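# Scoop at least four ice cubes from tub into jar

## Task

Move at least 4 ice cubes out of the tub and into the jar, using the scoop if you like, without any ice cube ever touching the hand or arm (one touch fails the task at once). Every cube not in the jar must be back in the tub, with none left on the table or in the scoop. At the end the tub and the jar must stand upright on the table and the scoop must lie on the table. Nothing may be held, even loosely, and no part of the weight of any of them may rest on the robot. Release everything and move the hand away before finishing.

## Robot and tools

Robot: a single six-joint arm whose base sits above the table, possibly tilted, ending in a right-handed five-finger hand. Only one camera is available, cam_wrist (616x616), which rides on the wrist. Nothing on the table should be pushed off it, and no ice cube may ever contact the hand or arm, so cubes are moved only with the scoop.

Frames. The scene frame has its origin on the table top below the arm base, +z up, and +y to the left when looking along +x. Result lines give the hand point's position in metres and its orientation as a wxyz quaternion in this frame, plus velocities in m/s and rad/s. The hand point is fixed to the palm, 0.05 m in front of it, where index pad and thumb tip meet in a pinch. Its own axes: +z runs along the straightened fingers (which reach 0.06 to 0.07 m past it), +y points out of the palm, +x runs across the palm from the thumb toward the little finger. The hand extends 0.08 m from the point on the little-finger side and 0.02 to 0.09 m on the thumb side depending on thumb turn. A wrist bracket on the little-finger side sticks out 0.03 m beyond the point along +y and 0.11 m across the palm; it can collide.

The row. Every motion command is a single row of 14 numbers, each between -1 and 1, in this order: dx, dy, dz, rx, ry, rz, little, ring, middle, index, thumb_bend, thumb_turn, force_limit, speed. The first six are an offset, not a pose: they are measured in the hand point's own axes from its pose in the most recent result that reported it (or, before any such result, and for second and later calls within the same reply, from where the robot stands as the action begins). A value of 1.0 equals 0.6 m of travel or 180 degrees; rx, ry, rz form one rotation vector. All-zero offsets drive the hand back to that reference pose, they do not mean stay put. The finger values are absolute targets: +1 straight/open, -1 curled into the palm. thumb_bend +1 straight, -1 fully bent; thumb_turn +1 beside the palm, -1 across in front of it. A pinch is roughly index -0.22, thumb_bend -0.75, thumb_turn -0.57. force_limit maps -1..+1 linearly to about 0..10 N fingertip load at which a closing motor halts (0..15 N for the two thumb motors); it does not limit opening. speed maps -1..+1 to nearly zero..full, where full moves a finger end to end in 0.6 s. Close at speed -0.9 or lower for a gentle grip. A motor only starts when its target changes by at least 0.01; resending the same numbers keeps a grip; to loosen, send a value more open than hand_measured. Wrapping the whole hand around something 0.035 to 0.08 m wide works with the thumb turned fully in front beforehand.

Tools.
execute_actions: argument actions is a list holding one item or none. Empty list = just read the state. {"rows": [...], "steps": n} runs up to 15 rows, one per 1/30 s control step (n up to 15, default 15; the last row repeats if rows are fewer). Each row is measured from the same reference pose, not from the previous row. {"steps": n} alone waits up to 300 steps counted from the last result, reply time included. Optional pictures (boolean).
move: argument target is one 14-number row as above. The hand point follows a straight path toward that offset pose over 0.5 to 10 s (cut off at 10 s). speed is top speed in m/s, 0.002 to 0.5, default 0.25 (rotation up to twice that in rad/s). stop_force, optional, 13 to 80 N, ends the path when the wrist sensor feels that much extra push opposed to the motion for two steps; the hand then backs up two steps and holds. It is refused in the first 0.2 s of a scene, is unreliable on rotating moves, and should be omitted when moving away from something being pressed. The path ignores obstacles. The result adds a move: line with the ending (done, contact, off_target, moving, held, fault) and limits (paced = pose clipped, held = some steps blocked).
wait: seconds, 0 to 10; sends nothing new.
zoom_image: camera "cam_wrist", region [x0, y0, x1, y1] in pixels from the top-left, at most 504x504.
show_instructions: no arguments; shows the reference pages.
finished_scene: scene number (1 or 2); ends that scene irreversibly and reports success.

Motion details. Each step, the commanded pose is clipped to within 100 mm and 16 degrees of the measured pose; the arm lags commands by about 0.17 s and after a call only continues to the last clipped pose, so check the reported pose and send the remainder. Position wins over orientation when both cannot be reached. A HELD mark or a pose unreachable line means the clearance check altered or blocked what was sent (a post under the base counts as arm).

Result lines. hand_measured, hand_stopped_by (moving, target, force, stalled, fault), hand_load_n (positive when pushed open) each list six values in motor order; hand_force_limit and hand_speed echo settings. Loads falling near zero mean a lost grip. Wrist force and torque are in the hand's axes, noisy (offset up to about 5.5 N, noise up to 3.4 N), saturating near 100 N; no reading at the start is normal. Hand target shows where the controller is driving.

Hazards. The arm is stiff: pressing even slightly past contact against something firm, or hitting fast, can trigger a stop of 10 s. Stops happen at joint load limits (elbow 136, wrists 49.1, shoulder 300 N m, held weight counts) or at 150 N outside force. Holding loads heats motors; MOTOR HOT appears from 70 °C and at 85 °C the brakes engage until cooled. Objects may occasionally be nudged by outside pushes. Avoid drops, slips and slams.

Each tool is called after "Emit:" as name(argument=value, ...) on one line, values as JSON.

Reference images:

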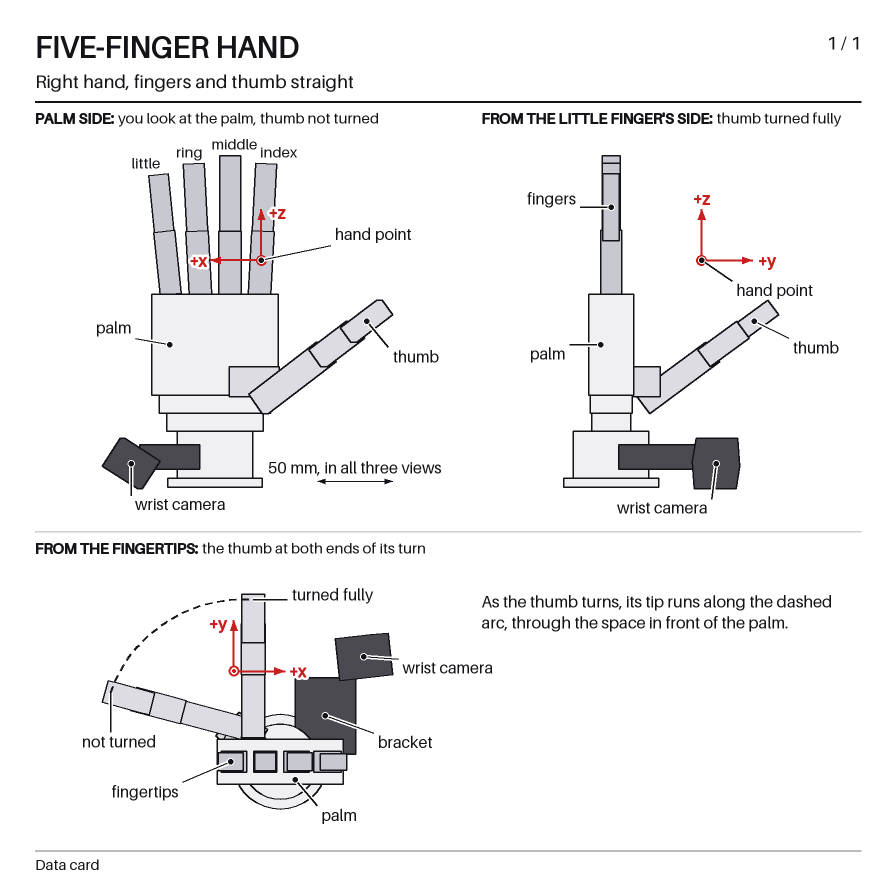

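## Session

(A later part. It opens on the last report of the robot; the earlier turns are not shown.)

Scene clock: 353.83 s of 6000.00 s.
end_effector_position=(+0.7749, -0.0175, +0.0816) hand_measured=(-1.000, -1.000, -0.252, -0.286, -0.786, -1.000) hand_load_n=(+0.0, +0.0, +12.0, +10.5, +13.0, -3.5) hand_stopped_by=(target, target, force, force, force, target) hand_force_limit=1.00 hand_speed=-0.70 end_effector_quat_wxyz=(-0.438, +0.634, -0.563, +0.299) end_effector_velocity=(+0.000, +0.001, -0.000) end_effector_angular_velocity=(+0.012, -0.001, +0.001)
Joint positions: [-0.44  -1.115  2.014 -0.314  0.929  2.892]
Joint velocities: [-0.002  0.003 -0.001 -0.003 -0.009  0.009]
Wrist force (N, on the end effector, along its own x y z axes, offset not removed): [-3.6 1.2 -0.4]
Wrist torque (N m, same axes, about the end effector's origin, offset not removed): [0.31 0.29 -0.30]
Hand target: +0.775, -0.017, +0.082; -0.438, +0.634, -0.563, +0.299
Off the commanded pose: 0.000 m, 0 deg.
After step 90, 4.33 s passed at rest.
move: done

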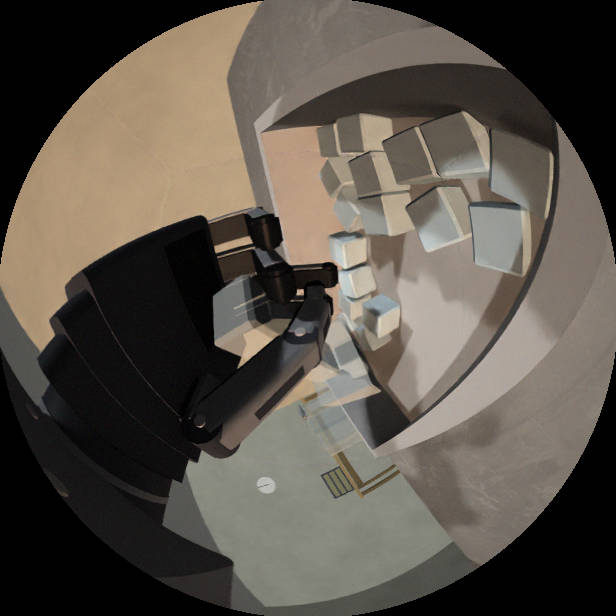

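Emit:
move(target=[0,0,0,0,0,0,-1,-1,-0.1,-0.2,-1,-1,1,-0.8])

Emit:
move(target=[0,0,0,0,0,0,-1,-1,-0.1,-0.2,-0.98,-1,1,-0.8])

Emit:
move(target=[0,0,0,0,0,0,-1,-1,-0.1,-1,-0.98,-1,1,-0.8])

Emit:
zoom_image(camera="cam_wrist", region=[200,240,420,460])

Scene clock: 361.83 s of 6000.00 s.
end_effector_position=(+0.7749, -0.0175, +0.0816) hand_measured=(-1.000, -1.000, -0.100, -0.200, -0.794, -1.000) hand_load_n=(+0.0, +0.0, +0.0, +0.0, +0.5, +0.0) hand_stopped_by=(target, target, target, target, force, target) hand_force_limit=1.00 hand_speed=-0.80 end_effector_quat_wxyz=(-0.438, +0.634, -0.563, +0.299) end_effector_velocity=(-0.001, +0.001, -0.001) end_effector_angular_velocity=(+0.001, +0.002, -0.000)
Joint positions: [-0.44  -1.115  2.014 -0.314  0.929  2.892]
Joint velocities: [ 0.     0.001  0.001 -0.     0.     0.001]
Wrist force (N, on the end effector, along its own x y z axes, offset not removed): [-1.5 0.8 -0.9]
Wrist torque (N m, same axes, about the end effector's origin, offset not removed): [0.31 0.10 -0.24]
Hand target: +0.775, -0.017, +0.082; -0.438, +0.634, -0.563, +0.299
Off the commanded pose: 0.000 m, 0 deg.
After step 90, 4.27 s passed at rest.
move: done

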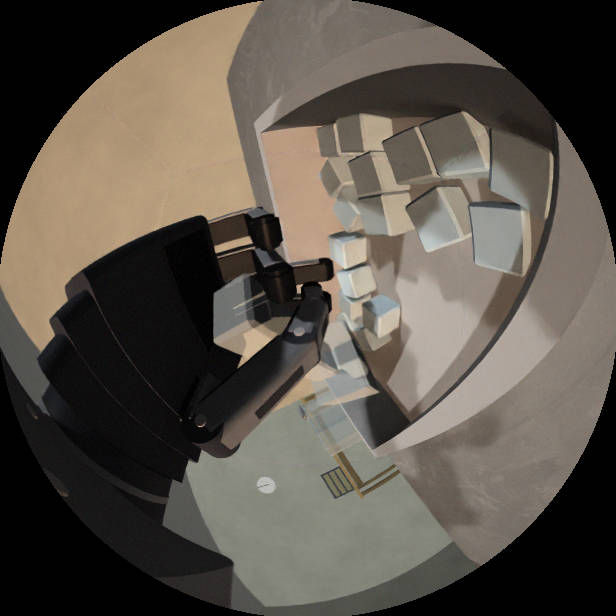

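Scene clock: 362.97 s of 6000.00 s.
end_effector_position=(+0.7749, -0.0175, +0.0816) hand_measured=(-1.000, -1.000, -0.100, -0.200, -0.978, -1.000) hand_load_n=(+0.0, +0.0, +0.0, +0.0, +0.5, +0.0) hand_stopped_by=(target, target, target, target, target, target) hand_force_limit=1.00 hand_speed=-0.80 end_effector_quat_wxyz=(-0.438, +0.634, -0.563, +0.299) end_effector_velocity=(-0.000, +0.000, -0.000) end_effector_angular_velocity=(+0.001, +0.002, -0.000)
Joint positions: [-0.44  -1.115  2.014 -0.314  0.929  2.892]
Joint velocities: [0.    0.    0.    0.001 0.    0.001]
Wrist force (N, on the end effector, along its own x y z axes, offset not removed): [-0.1 0.6 -0.1]
Wrist torque (N m, same axes, about the end effector's origin, offset not removed): [0.16 -0.22 -0.14]
Hand target: +0.775, -0.017, +0.082; -0.438, +0.634, -0.563, +0.299
Off the commanded pose: 0.000 m, 0 deg.
move: done

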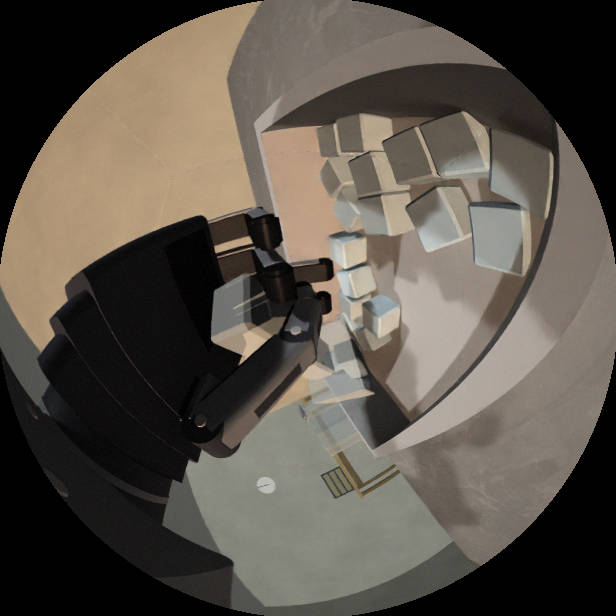

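Scene clock: 363.67 s of 6000.00 s.
end_effector_position=(+0.7749, -0.0175, +0.0816) hand_measured=(-1.000, -1.000, -0.100, -0.340, -0.978, -1.000) hand_load_n=(+0.0, +0.0, +0.0, +10.0, +2.5, -8.0) hand_stopped_by=(target, target, target, force, target, target) hand_force_limit=1.00 hand_speed=-0.80 end_effector_quat_wxyz=(-0.438, +0.634, -0.563, +0.299) end_effector_velocity=(-0.001, +0.001, +0.000) end_effector_angular_velocity=(-0.001, +0.000, +0.001)
Joint positions: [-0.44  -1.115  2.014 -0.314  0.929  2.892]
Joint velocities: [ 0.001 -0.001  0.001  0.001  0.    -0.001]
Wrist force (N, on the end effector, along its own x y z axes, offset not removed): [-1.2 0.3 -0.9]
Wrist torque (N m, same axes, about the end effector's origin, offset not removed): [0.19 0.08 -0.22]
Hand target: +0.775, -0.017, +0.082; -0.438, +0.634, -0.563, +0.299
Off the commanded pose: 0.000 m, 0 deg.
move: done

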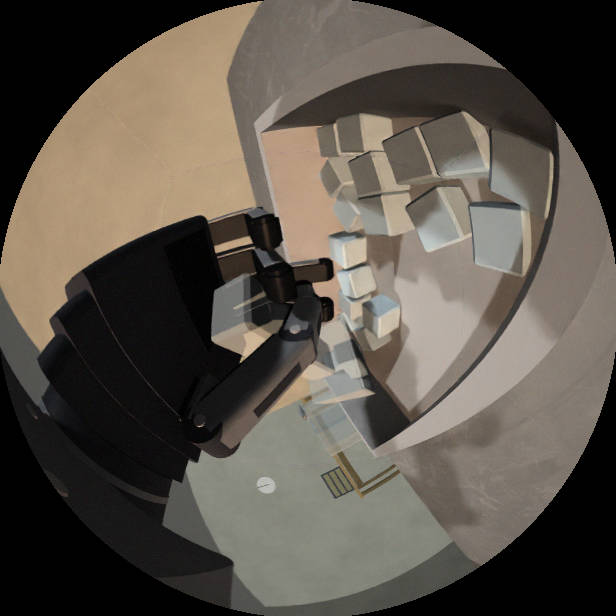

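Region (200, 240, 420, 460) of cam_wrist's 616x616 image, scaled by 2.291, with more detail than that image has.

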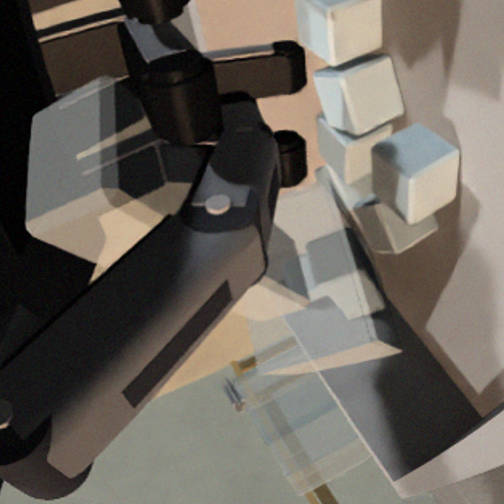

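Emit:
move(target=[0,-0.012,-0.006,0,0,0,-1,-1,-0.1,0,-0.98,-1,1,-0.7], speed=0.02)

Emit:
move(target=[0,0,0,0,0,0,-1,-1,-0.1,0,-0.98,-0.3,1,-0.85])

Emit:
move(target=[0,0,0,0,0,0,-1,-1,-1,-1,-0.98,-0.3,1,-0.8])

Emit:
zoom_image(camera="cam_wrist", region=[200,240,420,460])

Scene clock: 374.30 s of 6000.00 s.
end_effector_position=(+0.7750, -0.0184, +0.0896) hand_measured=(-1.000, -1.000, -0.100, +0.000, -0.978, -1.000) hand_load_n=(+0.0, +0.0, +0.0, +0.0, +0.5, +0.0) hand_stopped_by=(target, target, target, target, target, target) hand_force_limit=1.00 hand_speed=-0.70 end_effector_quat_wxyz=(-0.438, +0.634, -0.563, +0.299) end_effector_velocity=(+0.000, -0.001, +0.001) end_effector_angular_velocity=(-0.000, -0.001, -0.000)
Joint positions: [-0.442 -1.125  2.011 -0.299  0.928  2.891]
Joint velocities: [-0.    -0.001 -0.001  0.001  0.    -0.   ]
Wrist force (N, on the end effector, along its own x y z axes, offset not removed): [-3.1 0.3 0.4]
Wrist torque (N m, same axes, about the end effector's origin, offset not removed): [0.11 0.29 -0.28]
Hand target: +0.775, -0.018, +0.090; -0.438, +0.634, -0.563, +0.299
Off the commanded pose: 0.000 m, 0 deg.
After step 90, 6.67 s passed at rest.
move: done

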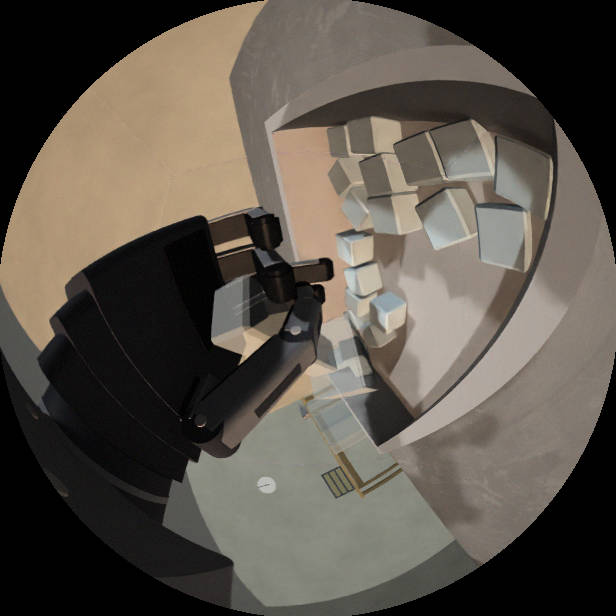

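Scene clock: 377.83 s of 6000.00 s.
end_effector_position=(+0.7750, -0.0184, +0.0896) hand_measured=(-1.000, -1.000, -0.100, +0.000, -0.976, -0.300) hand_load_n=(+0.0, +0.0, +0.0, +0.0, +4.0, -3.5) hand_stopped_by=(target, target, target, target, target, target) hand_force_limit=1.00 hand_speed=-0.85 end_effector_quat_wxyz=(-0.438, +0.634, -0.563, +0.299) end_effector_velocity=(+0.000, -0.000, +0.000) end_effector_angular_velocity=(-0.001, -0.001, -0.000)
Joint positions: [-0.442 -1.125  2.011 -0.299  0.928  2.891]
Joint velocities: [-0.    -0.    -0.    -0.     0.    -0.001]
Wrist force (N, on the end effector, along its own x y z axes, offset not removed): [-2.6 1.8 0.0]
Wrist torque (N m, same axes, about the end effector's origin, offset not removed): [0.11 0.43 -0.59]
Hand target: +0.775, -0.018, +0.090; -0.438, +0.634, -0.563, +0.299
Off the commanded pose: 0.000 m, 0 deg.
move: done

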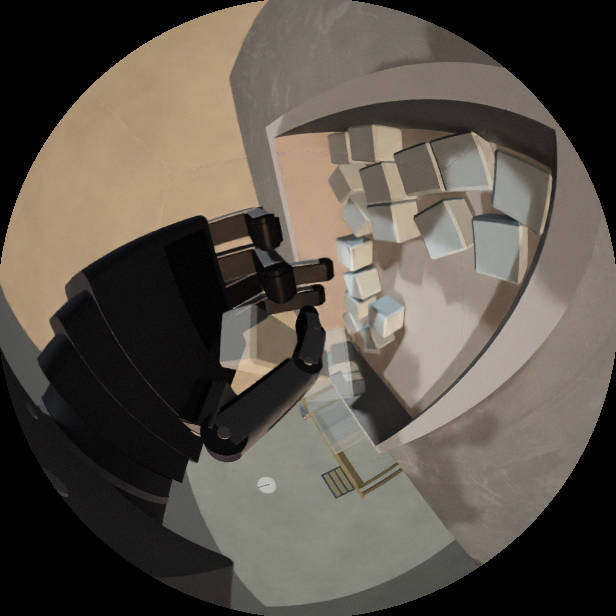

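Scene clock: 380.80 s of 6000.00 s.
end_effector_position=(+0.7750, -0.0184, +0.0896) hand_measured=(-1.000, -1.000, -0.998, -0.230, -0.976, -0.300) hand_load_n=(+0.0, +0.0, +7.0, +9.5, +4.5, -3.5) hand_stopped_by=(target, target, target, force, target, target) hand_force_limit=1.00 hand_speed=-0.80 end_effector_quat_wxyz=(-0.438, +0.634, -0.563, +0.299) end_effector_velocity=(-0.000, -0.000, -0.001) end_effector_angular_velocity=(+0.002, +0.001, -0.001)
Joint positions: [-0.442 -1.125  2.011 -0.299  0.928  2.891]
Joint velocities: [-0.     0.001 -0.     0.     0.     0.002]
Wrist force (N, on the end effector, along its own x y z axes, offset not removed): [-0.4 1.9 0.8]
Wrist torque (N m, same axes, about the end effector's origin, offset not removed): [-0.02 0.15 -0.61]
Hand target: +0.775, -0.018, +0.090; -0.438, +0.634, -0.563, +0.299
Off the commanded pose: 0.000 m, 0 deg.
move: done

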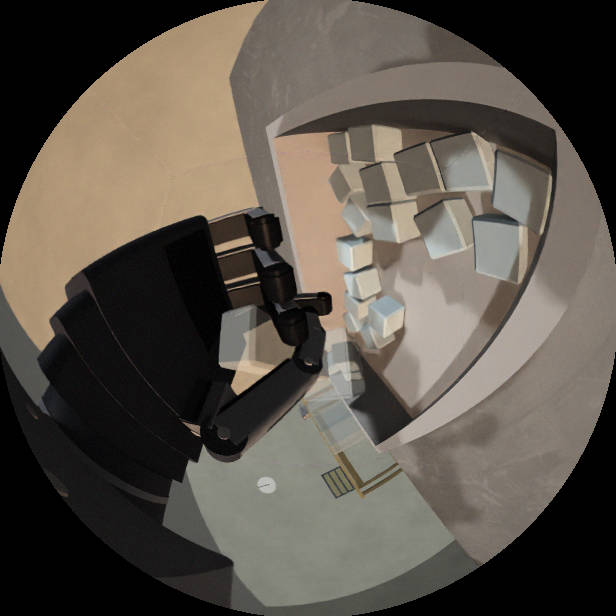

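Region (200, 240, 420, 460) of cam_wrist's 616x616 image, scaled by 2.291, with more detail than that image has.

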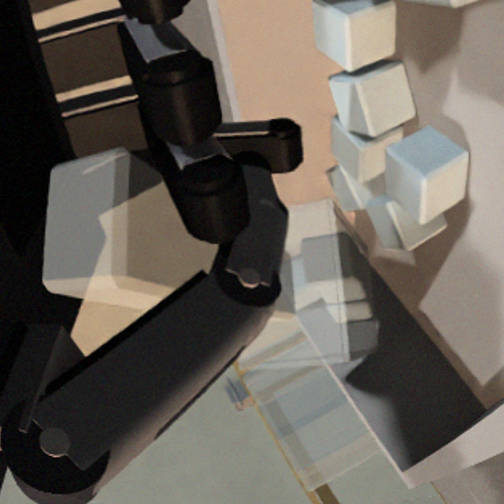

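Emit:
move(target=[0.018,0.003,-0.008,0.03,-0.032,0.058,-1,-1,-1,-1,-0.98,-0.3,1,-0.8], speed=0.04)

Emit:
zoom_image(camera="cam_wrist", region=[260,280,440,460])

Scene clock: 394.87 s of 6000.00 s.
end_effector_position=(+0.7721, -0.0299, +0.0888) hand_measured=(-1.000, -1.000, -0.998, -0.230, -0.976, -0.300) hand_load_n=(+0.0, +0.0, +5.5, +10.0, +4.0, -2.5) hand_stopped_by=(target, target, target, force, target, target) hand_force_limit=1.00 hand_speed=-0.80 end_effector_quat_wxyz=(-0.519, +0.573, -0.581, +0.252) end_effector_velocity=(-0.000, -0.000, +0.000) end_effector_angular_velocity=(+0.013, -0.004, +0.000)
Joint positions: [-0.521 -1.09   2.035 -0.426  0.748  3.086]
Joint velocities: [-0.004  0.002  0.002 -0.011 -0.01   0.014]
Wrist force (N, on the end effector, along its own x y z axes, offset not removed): [-1.1 2.4 -0.3]
Wrist torque (N m, same axes, about the end effector's origin, offset not removed): [0.32 0.07 -0.30]
Hand target: +0.772, -0.030, +0.089; -0.520, +0.573, -0.581, +0.252
Off the commanded pose: 0.000 m, 0 deg.
After step 90, 7.97 s passed at rest.
move: done

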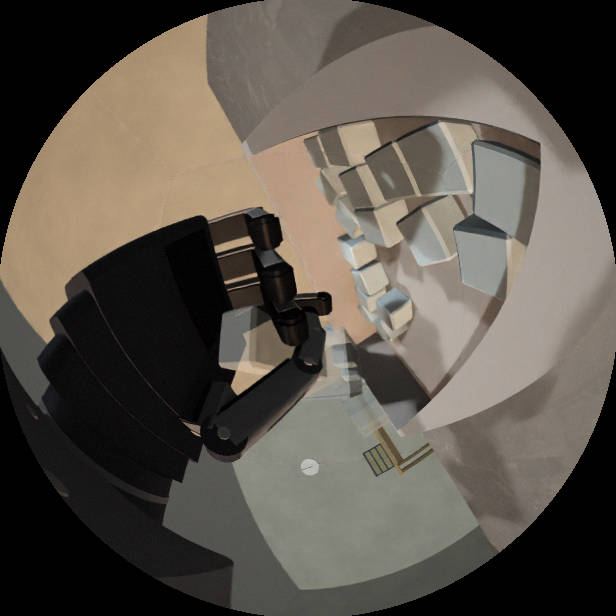

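Region (260, 280, 440, 460) of cam_wrist's 616x616 image, scaled by 2.800, with more detail than that image has.

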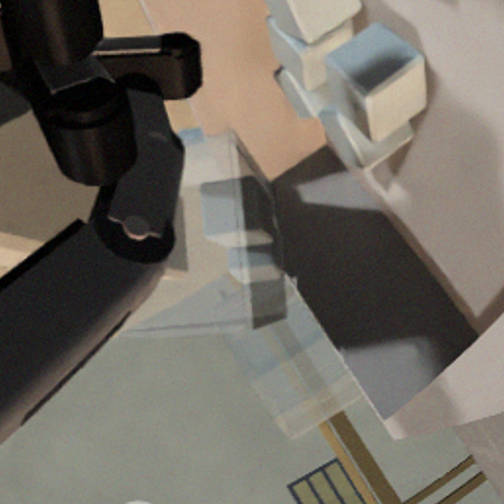

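Emit:
move(target=[-0.005,-0.075,-0.035,0.027,-0.03,0.053,-1,-1,-1,-1,-0.98,-0.3,1,-0.8], speed=0.05)

Emit:
move(target=[-0.07,-0.12,-0.03,0.07,-0.012,-0.043,-1,-1,-1,-1,-0.98,-0.3,1,-0.8], speed=0.06)

Emit:
zoom_image(camera="cam_wrist", region=[260,260,480,480])

Scene clock: 406.50 s of 6000.00 s.
end_effector_position=(+0.7710, -0.0431, +0.1365) hand_measured=(-1.000, -1.000, -0.998, -0.228, -0.976, -0.300) hand_load_n=(+0.0, +0.0, +5.5, +10.0, +4.0, -2.5) hand_stopped_by=(target, target, target, force, target, target) hand_force_limit=1.00 hand_speed=-0.80 end_effector_quat_wxyz=(+0.589, -0.512, +0.591, -0.205) end_effector_velocity=(-0.001, +0.001, +0.001) end_effector_angular_velocity=(+0.011, -0.000, +0.000)
Joint positions: [-0.581 -1.121  2.044 -0.513  0.605  3.32 ]
Joint velocities: [-0.002 -0.     0.003 -0.007 -0.005  0.013]
Wrist force (N, on the end effector, along its own x y z axes, offset not removed): [-2.3 0.2 -0.1]
Wrist torque (N m, same axes, about the end effector's origin, offset not removed): [0.08 0.31 -0.39]
Hand target: +0.771, -0.043, +0.137; +0.589, -0.512, +0.591, -0.205
Off the commanded pose: 0.000 m, 0 deg.
After step 90, 6.27 s passed at rest.
move: done

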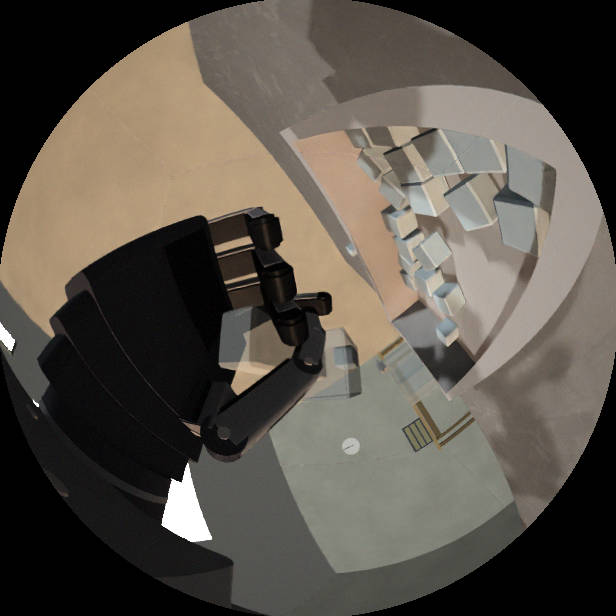

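Scene clock: 409.03 s of 6000.00 s.
end_effector_position=(+0.7716, -0.0422, +0.2218) hand_measured=(-1.000, -1.000, -0.998, -0.228, -0.976, -0.300) hand_load_n=(+0.0, +0.0, +5.0, +10.0, +4.0, -2.5) hand_stopped_by=(target, target, target, force, target, target) hand_force_limit=1.00 hand_speed=-0.80 end_effector_quat_wxyz=(+0.637, -0.487, +0.518, -0.298) end_effector_velocity=(-0.000, +0.000, +0.001) end_effector_angular_velocity=(+0.000, -0.005, -0.001)
Joint positions: [-0.584 -1.277  2.165 -0.863  0.625  3.501]
Joint velocities: [-0.    -0.002  0.003 -0.01   0.001  0.006]
Wrist force (N, on the end effector, along its own x y z axes, offset not removed): [-2.4 0.9 1.5]
Wrist torque (N m, same axes, about the end effector's origin, offset not removed): [0.04 0.18 -0.35]
Hand target: +0.772, -0.042, +0.222; +0.637, -0.487, +0.517, -0.298
Off the commanded pose: 0.000 m, 0 deg.
move: done

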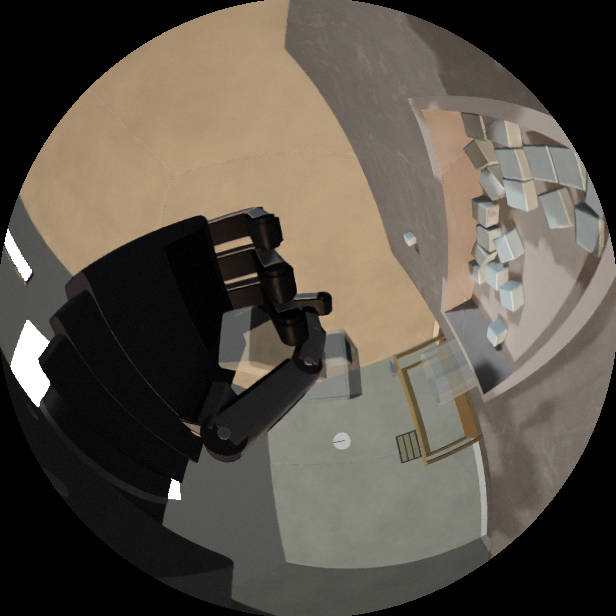

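Region (260, 260, 480, 480) of cam_wrist's 616x616 image, scaled by 2.291, with more detail than that image has.

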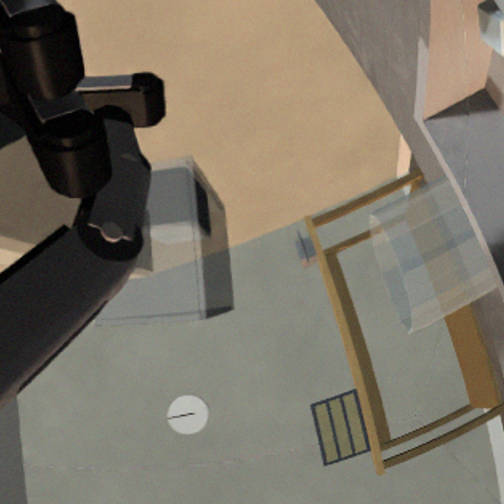

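Emit:
move(target=[-0.233,0.057,0.025,0,0,0,-1,-1,-1,-1,-0.98,-0.3,1,-0.8], speed=0.08)

Scene clock: 430.57 s of 6000.00 s.
end_effector_position=(+0.7415, +0.0978, +0.2415) hand_measured=(-1.000, -1.000, -0.998, -0.228, -0.976, -0.300) hand_load_n=(+0.0, +0.0, +5.0, +10.0, +4.0, -2.5) hand_stopped_by=(target, target, target, force, target, target) hand_force_limit=1.00 hand_speed=-0.80 end_effector_quat_wxyz=(+0.637, -0.487, +0.518, -0.298) end_effector_velocity=(+0.000, +0.002, +0.001) end_effector_angular_velocity=(-0.001, -0.002, +0.001)
Joint positions: [-0.373 -1.386  2.264 -0.858  0.836  3.509]
Joint velocities: [ 0.004 -0.002 -0.     0.     0.004 -0.   ]
Wrist force (N, on the end effector, along its own x y z axes, offset not removed): [-2.2 1.6 1.1]
Wrist torque (N m, same axes, about the end effector's origin, offset not removed): [0.22 0.13 -0.30]
Hand target: +0.741, +0.098, +0.242; +0.637, -0.487, +0.518, -0.298
Off the commanded pose: 0.000 m, 0 deg.
After step 90, 16.27 s passed at rest.
move: done

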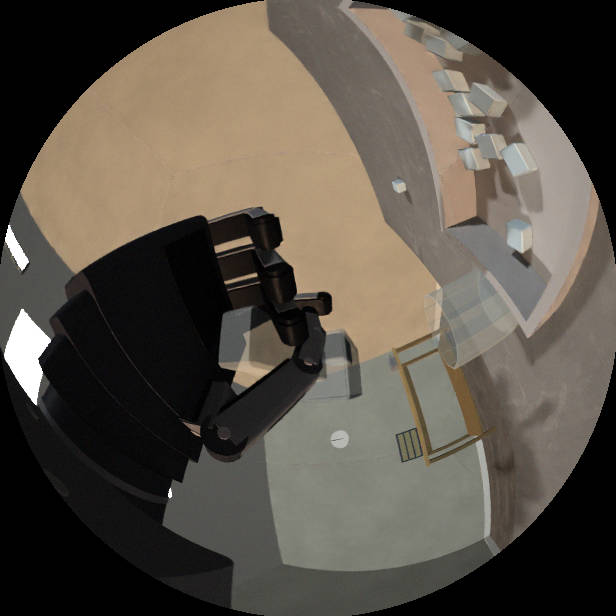

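Emit:
move(target=[0.073,0.061,-0.04,-0.02,0.009,-0.036,-1,-1,-1,-1,-0.98,-0.3,1,-0.8], speed=0.06)

Emit:
move(target=[0,0,0,-0.04,0.017,-0.071,-1,-1,-1,-1,-0.98,-0.3,1,-0.8], speed=0.03)

Emit:
zoom_image(camera="cam_wrist", region=[260,260,480,480])

Scene clock: 444.37 s of 6000.00 s.
end_effector_position=(+0.7268, +0.0644, +0.1916) hand_measured=(-1.000, -1.000, -0.998, -0.228, -0.976, -0.300) hand_load_n=(+0.0, +0.0, +5.0, +10.0, +4.0, -2.5) hand_stopped_by=(target, target, target, force, target, target) hand_force_limit=1.00 hand_speed=-0.80 end_effector_quat_wxyz=(+0.597, -0.531, +0.507, -0.324) end_effector_velocity=(-0.000, -0.001, -0.002) end_effector_angular_velocity=(-0.003, +0.002, +0.000)
Joint positions: [-0.434 -1.341  2.279 -0.82   0.785  3.325]
Joint velocities: [-0.001  0.002 -0.     0.002 -0.001 -0.005]
Wrist force (N, on the end effector, along its own x y z axes, offset not removed): [-4.0 0.1 0.2]
Wrist torque (N m, same axes, about the end effector's origin, offset not removed): [0.00 0.48 -0.53]
Hand target: +0.727, +0.064, +0.191; +0.597, -0.531, +0.507, -0.324
Off the commanded pose: 0.000 m, 0 deg.
After step 90, 9.30 s passed at rest.
move: done

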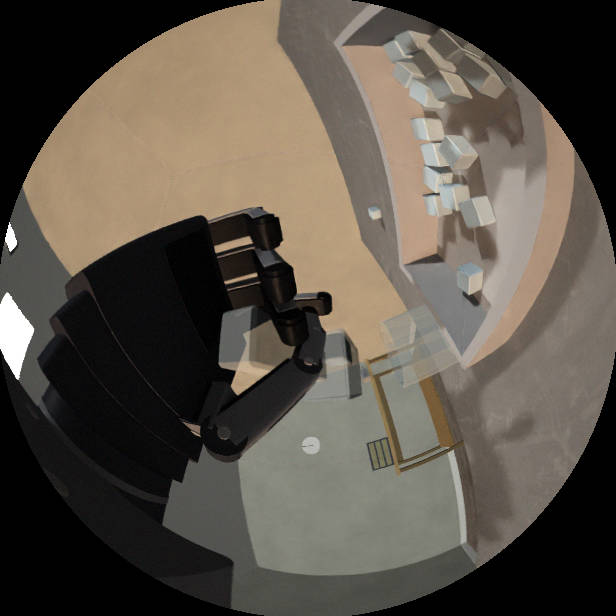

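Scene clock: 448.97 s of 6000.00 s.
end_effector_position=(+0.7267, +0.0644, +0.1916) hand_measured=(-1.000, -1.000, -0.998, -0.228, -0.976, -0.300) hand_load_n=(+0.0, +0.0, +3.5, +10.0, +4.0, -2.5) hand_stopped_by=(target, target, target, force, target, target) hand_force_limit=1.00 hand_speed=-0.80 end_effector_quat_wxyz=(-0.509, +0.611, -0.480, +0.370) end_effector_velocity=(-0.000, +0.000, +0.000) end_effector_angular_velocity=(-0.010, +0.003, -0.000)
Joint positions: [-0.383 -1.374  2.217 -0.564  0.886  3.002]
Joint velocities: [ 0.003 -0.002 -0.003  0.011  0.006 -0.012]
Wrist force (N, on the end effector, along its own x y z axes, offset not removed): [-2.7 1.4 1.4]
Wrist torque (N m, same axes, about the end effector's origin, offset not removed): [0.20 0.20 -0.28]
Hand target: +0.727, +0.064, +0.192; -0.509, +0.611, -0.480, +0.370
Off the commanded pose: 0.000 m, 0 deg.
move: done

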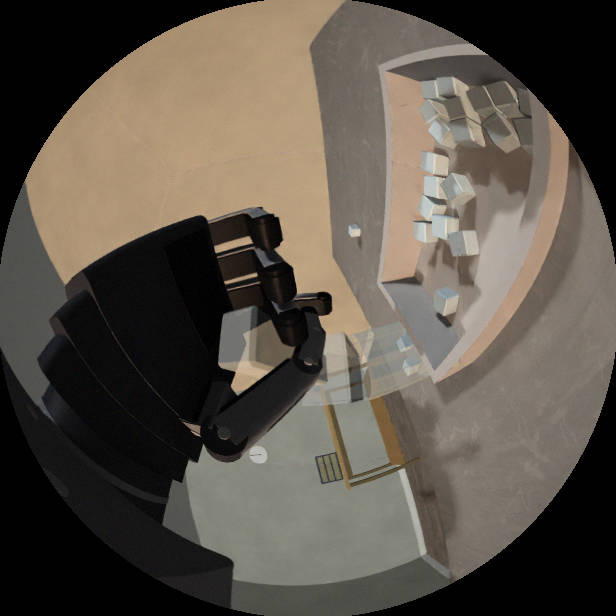

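Region (260, 260, 480, 480) of cam_wrist's 616x616 image, scaled by 2.291, with more detail than that image has.

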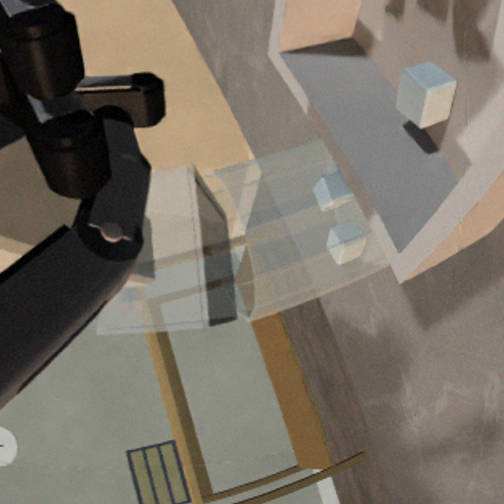

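Emit:
move(target=[0,-0.04,-0.01,0,0,0,-1,-1,-1,-1,-0.98,-0.22,1,-0.9], speed=0.06)

Emit:
move(target=[0.15,-0.12,0.54,-0.003,-0.07,-0.015,-1,-1,-1,-1,-0.98,-0.22,1,-0.9], speed=0.15)

Emit:
move(target=[0,0.08,0.017,-0.058,0.024,-0.104,-1,-1,-1,-1,-0.98,-0.22,1,-0.9], speed=0.1)

Scene clock: 474.03 s of 6000.00 s.
end_effector_position=(+0.7261, +0.0633, +0.2161) hand_measured=(-1.000, -1.000, -0.998, -0.228, -0.978, -0.222) hand_load_n=(+0.0, +0.0, +2.5, +10.0, +1.5, -8.0) hand_stopped_by=(target, target, target, force, target, target) hand_force_limit=1.00 hand_speed=-0.90 end_effector_quat_wxyz=(-0.509, +0.611, -0.480, +0.370) end_effector_velocity=(-0.000, -0.000, +0.003) end_effector_angular_velocity=(+0.001, -0.000, -0.001)
Joint positions: [-0.385 -1.411  2.201 -0.511  0.883  3.001]
Joint velocities: [-0.001 -0.004 -0.002  0.005 -0.     0.001]
Wrist force (N, on the end effector, along its own x y z axes, offset not removed): [-2.5 1.6 1.1]
Wrist torque (N m, same axes, about the end effector's origin, offset not removed): [0.20 0.17 -0.34]
Hand target: +0.726, +0.063, +0.216; -0.509, +0.611, -0.480, +0.370
Off the commanded pose: 0.000 m, 0 deg.
After step 90, 21.23 s passed at rest.
move: done

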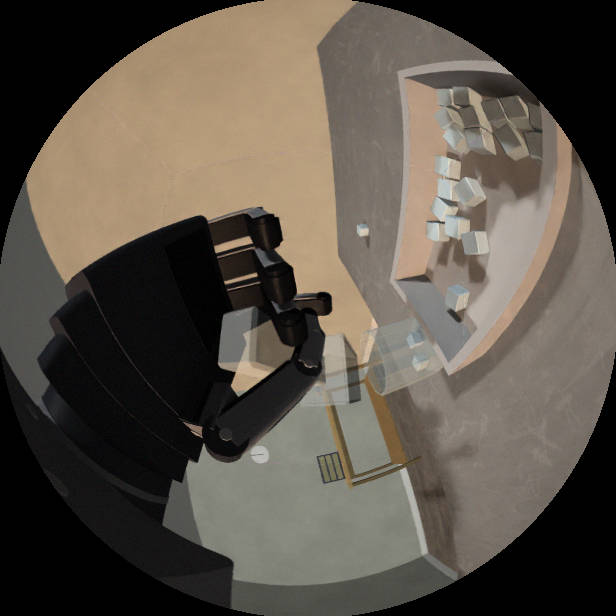

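Scene clock: 476.87 s of 6000.00 s.
end_effector_position=(+1.0698, +0.0651, +0.2159) hand_measured=(-1.000, -1.000, -0.998, -0.228, -0.978, -0.222) hand_load_n=(+0.0, +0.0, +2.5, +10.0, +1.5, -8.0) hand_stopped_by=(target, target, target, force, target, target) hand_force_limit=1.00 hand_speed=-0.90 end_effector_quat_wxyz=(-0.547, +0.661, -0.409, +0.310) end_effector_velocity=(+0.002, +0.001, +0.001) end_effector_angular_velocity=(-0.001, -0.000, +0.002)
Joint positions: [-0.252 -0.88   1.384 -0.201  0.796  2.966]
Joint velocities: [ 0.001  0.004 -0.008  0.005 -0.001 -0.001]
Wrist force (N, on the end effector, along its own x y z axes, offset not removed): [-2.0 1.3 1.5]
Wrist torque (N m, same axes, about the end effector's origin, offset not removed): [0.05 0.09 -0.27]
Hand target: +1.070, +0.065, +0.216; -0.547, +0.661, -0.409, +0.310
Off the commanded pose: 0.001 m, 0 deg.
move: done

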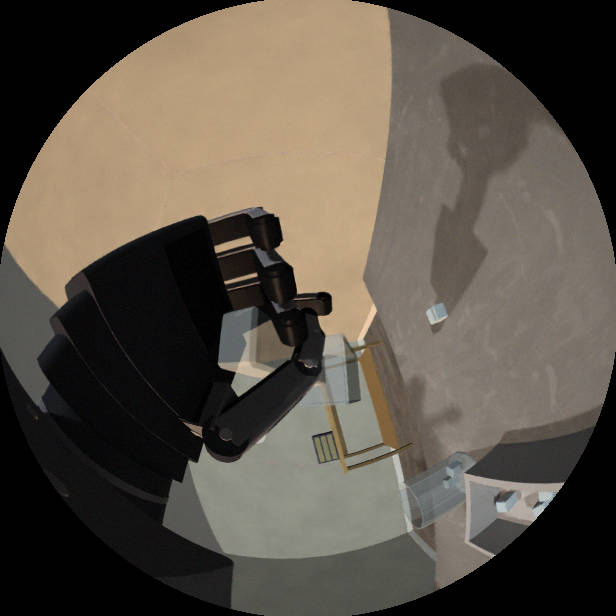

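Scene clock: 479.13 s of 6000.00 s.
end_effector_position=(+1.0688, +0.0667, +0.1670) hand_measured=(-1.000, -1.000, -0.998, -0.228, -0.978, -0.222) hand_load_n=(+0.0, +0.0, +2.5, +10.0, +1.5, -8.0) hand_stopped_by=(target, target, target, force, target, target) hand_force_limit=1.00 hand_speed=-0.90 end_effector_quat_wxyz=(-0.412, +0.753, -0.343, +0.381) end_effector_velocity=(-0.000, +0.000, -0.002) end_effector_angular_velocity=(-0.013, +0.002, +0.001)
Joint positions: [-0.191 -0.853  1.353 -0.035  0.989  2.556]
Joint velocities: [ 0.002  0.002 -0.001  0.006  0.007 -0.013]
Wrist force (N, on the end effector, along its own x y z axes, offset not removed): [-3.2 1.7 -0.5]
Wrist torque (N m, same axes, about the end effector's origin, offset not removed): [0.32 0.34 -0.34]
Hand target: +1.069, +0.067, +0.167; -0.412, +0.754, -0.343, +0.381
Off the commanded pose: 0.000 m, 0 deg.
move: done

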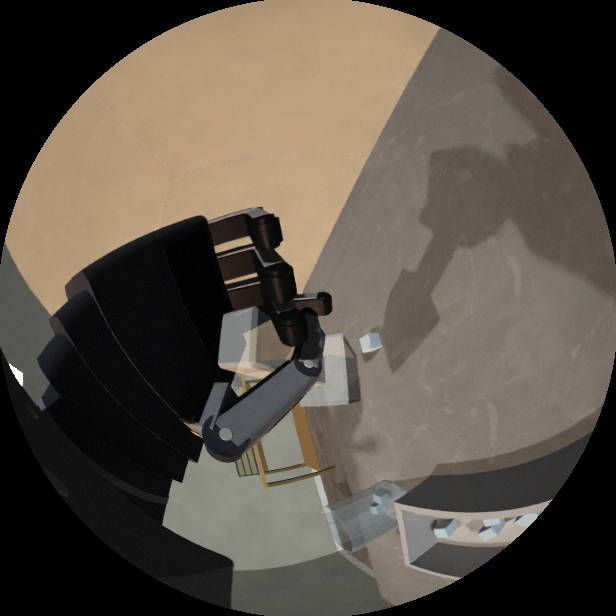

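Emit:
move(target=[-0.043,0.017,0.105,0,0,0,-1,-1,-1,-1,-0.98,-0.22,1,-0.9], speed=0.05)

Emit:
move(target=[-0.009,0.026,0.011,0,0,0,-1,-1,-1,-1,-0.98,-0.22,1,-0.9], speed=0.02)

Emit:
move(target=[0.11,0.056,-0.048,0,0,0,-1,-1,-1,-1,-0.98,-0.22,1,-0.9], speed=0.04)

Scene clock: 492.87 s of 6000.00 s.
end_effector_position=(+1.1083, +0.1064, +0.1274) hand_measured=(-1.000, -1.000, -0.998, -0.228, -0.978, -0.222) hand_load_n=(+0.0, +0.0, +2.5, +10.0, +1.5, -8.0) hand_stopped_by=(target, target, target, force, target, target) hand_force_limit=1.00 hand_speed=-0.90 end_effector_quat_wxyz=(-0.412, +0.753, -0.343, +0.381) end_effector_velocity=(+0.001, +0.002, -0.002) end_effector_angular_velocity=(-0.000, +0.001, +0.001)
Joint positions: [-0.137 -0.765  1.268 -0.054  1.038  2.584]
Joint velocities: [ 0.002  0.003 -0.003  0.001  0.002  0.001]
Wrist force (N, on the end effector, along its own x y z axes, offset not removed): [-3.9 0.8 -0.1]
Wrist torque (N m, same axes, about the end effector's origin, offset not removed): [0.16 0.37 -0.35]
Hand target: +1.108, +0.106, +0.127; -0.412, +0.753, -0.343, +0.381
Off the commanded pose: 0.000 m, 0 deg.
After step 90, 9.00 s passed at rest.
move: done

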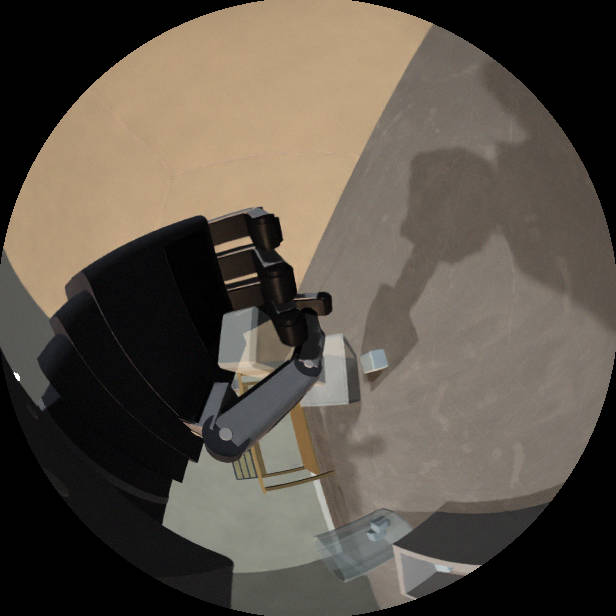

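Scene clock: 494.03 s of 6000.00 s.
end_effector_position=(+1.1082, +0.1066, +0.1098) hand_measured=(-1.000, -1.000, -0.998, -0.228, -0.978, -0.222) hand_load_n=(+0.0, +0.0, +0.5, +10.0, +1.5, -7.5) hand_stopped_by=(target, target, target, force, target, target) hand_force_limit=1.00 hand_speed=-0.90 end_effector_quat_wxyz=(-0.412, +0.753, -0.343, +0.381) end_effector_velocity=(-0.000, -0.000, -0.002) end_effector_angular_velocity=(-0.000, +0.000, -0.000)
Joint positions: [-0.137 -0.75   1.276 -0.076  1.038  2.584]
Joint velocities: [-0.     0.002  0.002 -0.003 -0.    -0.   ]
Wrist force (N, on the end effector, along its own x y z axes, offset not removed): [-2.6 0.6 -1.3]
Wrist torque (N m, same axes, about the end effector's origin, offset not removed): [0.28 0.21 -0.28]
Hand target: +1.108, +0.107, +0.110; -0.412, +0.753, -0.343, +0.381
Off the commanded pose: 0.000 m, 0 deg.
move: done

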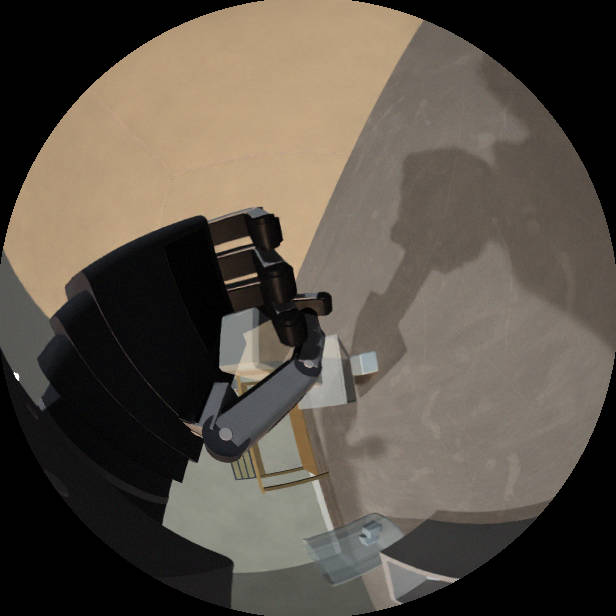

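Scene clock: 496.40 s of 6000.00 s.
end_effector_position=(+1.1081, +0.0273, +0.1100) hand_measured=(-1.000, -1.000, -0.998, -0.228, -0.978, -0.222) hand_load_n=(+0.0, +0.0, +0.5, +10.0, +1.5, -7.5) hand_stopped_by=(target, target, target, force, target, target) hand_force_limit=1.00 hand_speed=-0.90 end_effector_quat_wxyz=(-0.412, +0.753, -0.343, +0.381) end_effector_velocity=(+0.000, -0.002, +0.000) end_effector_angular_velocity=(-0.001, -0.000, +0.000)
Joint positions: [-0.223 -0.742  1.262 -0.046  0.96   2.538]
Joint velocities: [-0.002  0.001 -0.001  0.001 -0.002 -0.002]
Wrist force (N, on the end effector, along its own x y z axes, offset not removed): [-4.4 1.3 0.8]
Wrist torque (N m, same axes, about the end effector's origin, offset not removed): [0.25 0.49 -0.40]
Hand target: +1.108, +0.027, +0.110; -0.412, +0.753, -0.343, +0.381
Off the commanded pose: 0.000 m, 0 deg.
move: done

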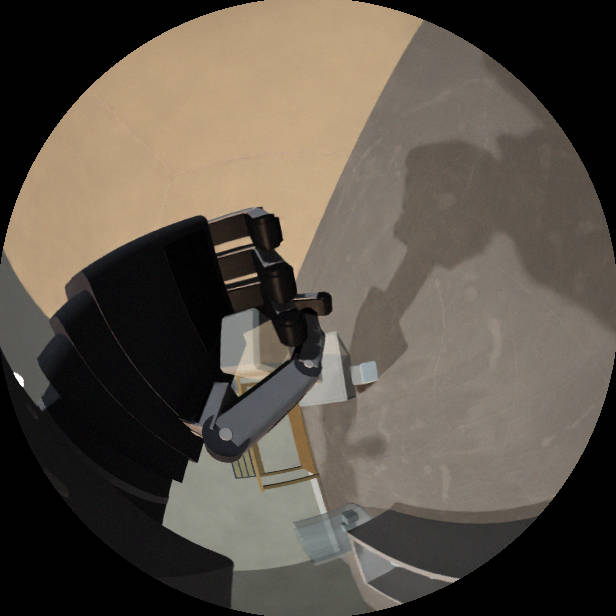

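Emit:
move(target=[0.203,0.133,-0.158,0,0,0,-1,-1,-1,-1,-0.98,-0.22,1,-0.9], speed=0.05)

Emit:
move(target=[0.203,0.133,-0.158,0,0,0,-1,-1,-1,-1,-0.98,-0.22,1,-0.9], speed=0.05)

Scene clock: 506.33 s of 6000.00 s.
end_effector_position=(+1.0688, -0.1418, +0.1101) hand_measured=(-1.000, -1.000, -0.998, -0.228, -0.978, -0.222) hand_load_n=(+0.0, +0.0, +0.0, +10.0, +1.5, -7.5) hand_stopped_by=(target, target, target, force, target, target) hand_force_limit=1.00 hand_speed=-0.90 end_effector_quat_wxyz=(-0.412, +0.753, -0.343, +0.381) end_effector_velocity=(+0.000, -0.002, -0.000) end_effector_angular_velocity=(-0.001, -0.002, +0.000)
Joint positions: [-0.417 -0.74   1.268  0.027  0.792  2.413]
Joint velocities: [-0.002  0.001 -0.001 -0.001 -0.002 -0.002]
Wrist force (N, on the end effector, along its own x y z axes, offset not removed): [-1.9 0.8 0.7]
Wrist torque (N m, same axes, about the end effector's origin, offset not removed): [0.13 0.07 -0.19]
Hand target: +1.069, -0.142, +0.110; -0.412, +0.753, -0.343, +0.381
Off the commanded pose: 0.000 m, 0 deg.
After step 90, 3.10 s passed at rest.
move: done

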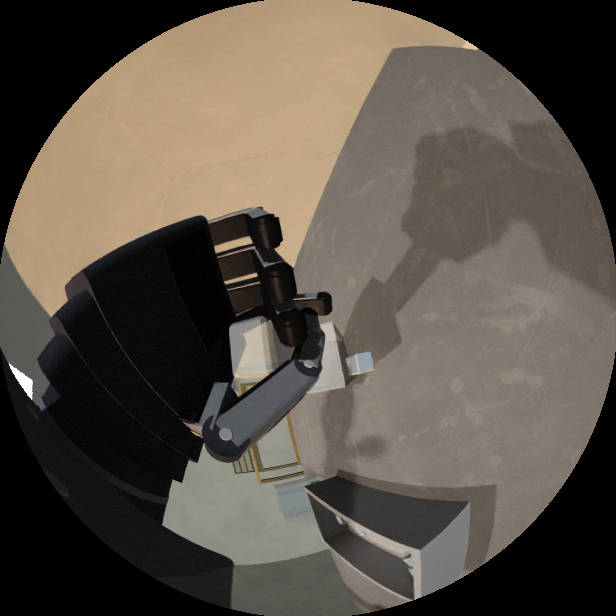

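Scene clock: 510.17 s of 6000.00 s.
end_effector_position=(+1.0294, -0.3109, +0.1102) hand_measured=(-1.000, -1.000, -0.998, -0.228, -0.978, -0.222) hand_load_n=(+0.0, +0.0, +0.0, +10.0, +1.5, -7.5) hand_stopped_by=(target, target, target, force, target, target) hand_force_limit=1.00 hand_speed=-0.90 end_effector_quat_wxyz=(-0.412, +0.754, -0.343, +0.381) end_effector_velocity=(-0.001, -0.001, -0.001) end_effector_angular_velocity=(+0.002, +0.002, +0.001)
Joint positions: [-0.601 -0.679  1.167  0.191  0.641  2.251]
Joint velocities: [-0.002  0.002 -0.001  0.004 -0.002 -0.002]
Wrist force (N, on the end effector, along its own x y z axes, offset not removed): [-3.7 0.4 -1.6]
Wrist torque (N m, same axes, about the end effector's origin, offset not removed): [0.28 0.40 -0.27]
Hand target: +1.029, -0.311, +0.110; -0.412, +0.754, -0.343, +0.381
Off the commanded pose: 0.000 m, 0 deg.
move: done

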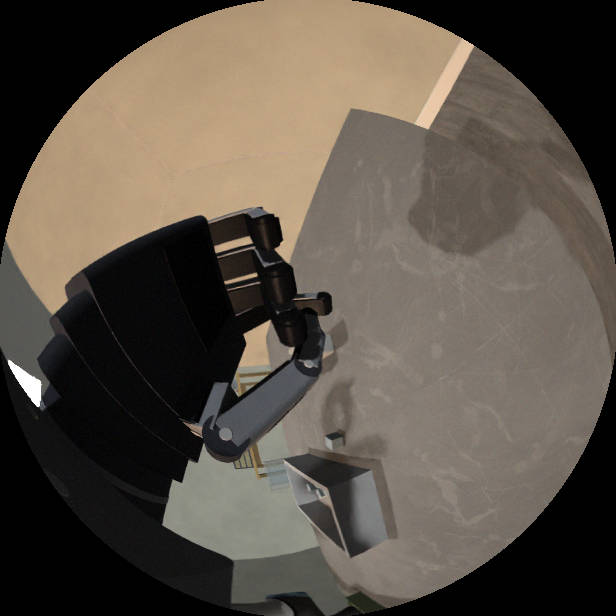

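Emit:
move(target=[-0.16,-0.213,-0.02,-0.144,0.086,0.169,-1,-1,0.5,0.5,-0.3,-1,1,-0.5], speed=0.15)

Scene clock: 523.40 s of 6000.00 s.
end_effector_position=(+0.9993, -0.1812, +0.1995) hand_measured=(-1.000, -1.000, +0.500, +0.500, -0.300, -1.000) hand_load_n=(+0.0, +0.0, +0.0, +0.0, +0.0, +0.0) hand_stopped_by=(target, target, target, target, target, target) hand_force_limit=1.00 hand_speed=-0.50 end_effector_quat_wxyz=(-0.271, +0.653, -0.653, +0.272) end_effector_velocity=(-0.001, +0.002, +0.002) end_effector_angular_velocity=(+0.003, +0.007, -0.007)
Joint positions: [-0.397 -0.832  1.17   0.5    1.266  2.816]
Joint velocities: [ 0.003 -0.001 -0.003  0.008  0.007  0.007]
Wrist force (N, on the end effector, along its own x y z axes, offset not removed): [-2.3 -0.1 0.2]
Wrist torque (N m, same axes, about the end effector's origin, offset not removed): [0.09 0.14 -0.19]
Hand target: +0.999, -0.181, +0.200; -0.270, +0.653, -0.653, +0.272
Off the commanded pose: 0.000 m, 0 deg.
After step 90, 7.30 s passed at rest.
move: done

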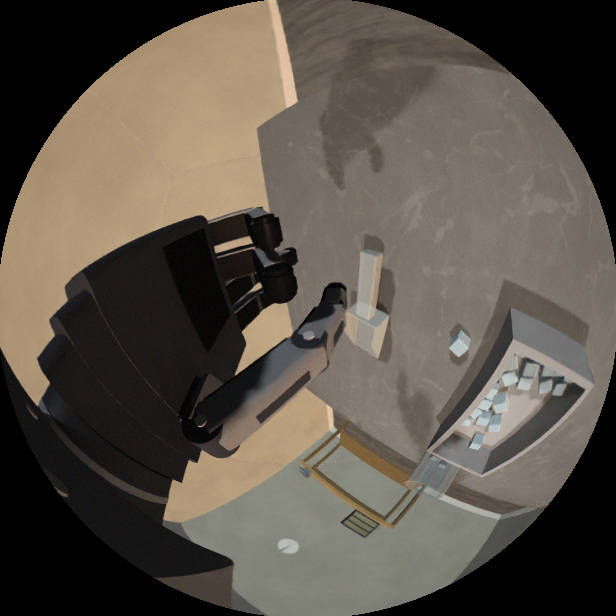

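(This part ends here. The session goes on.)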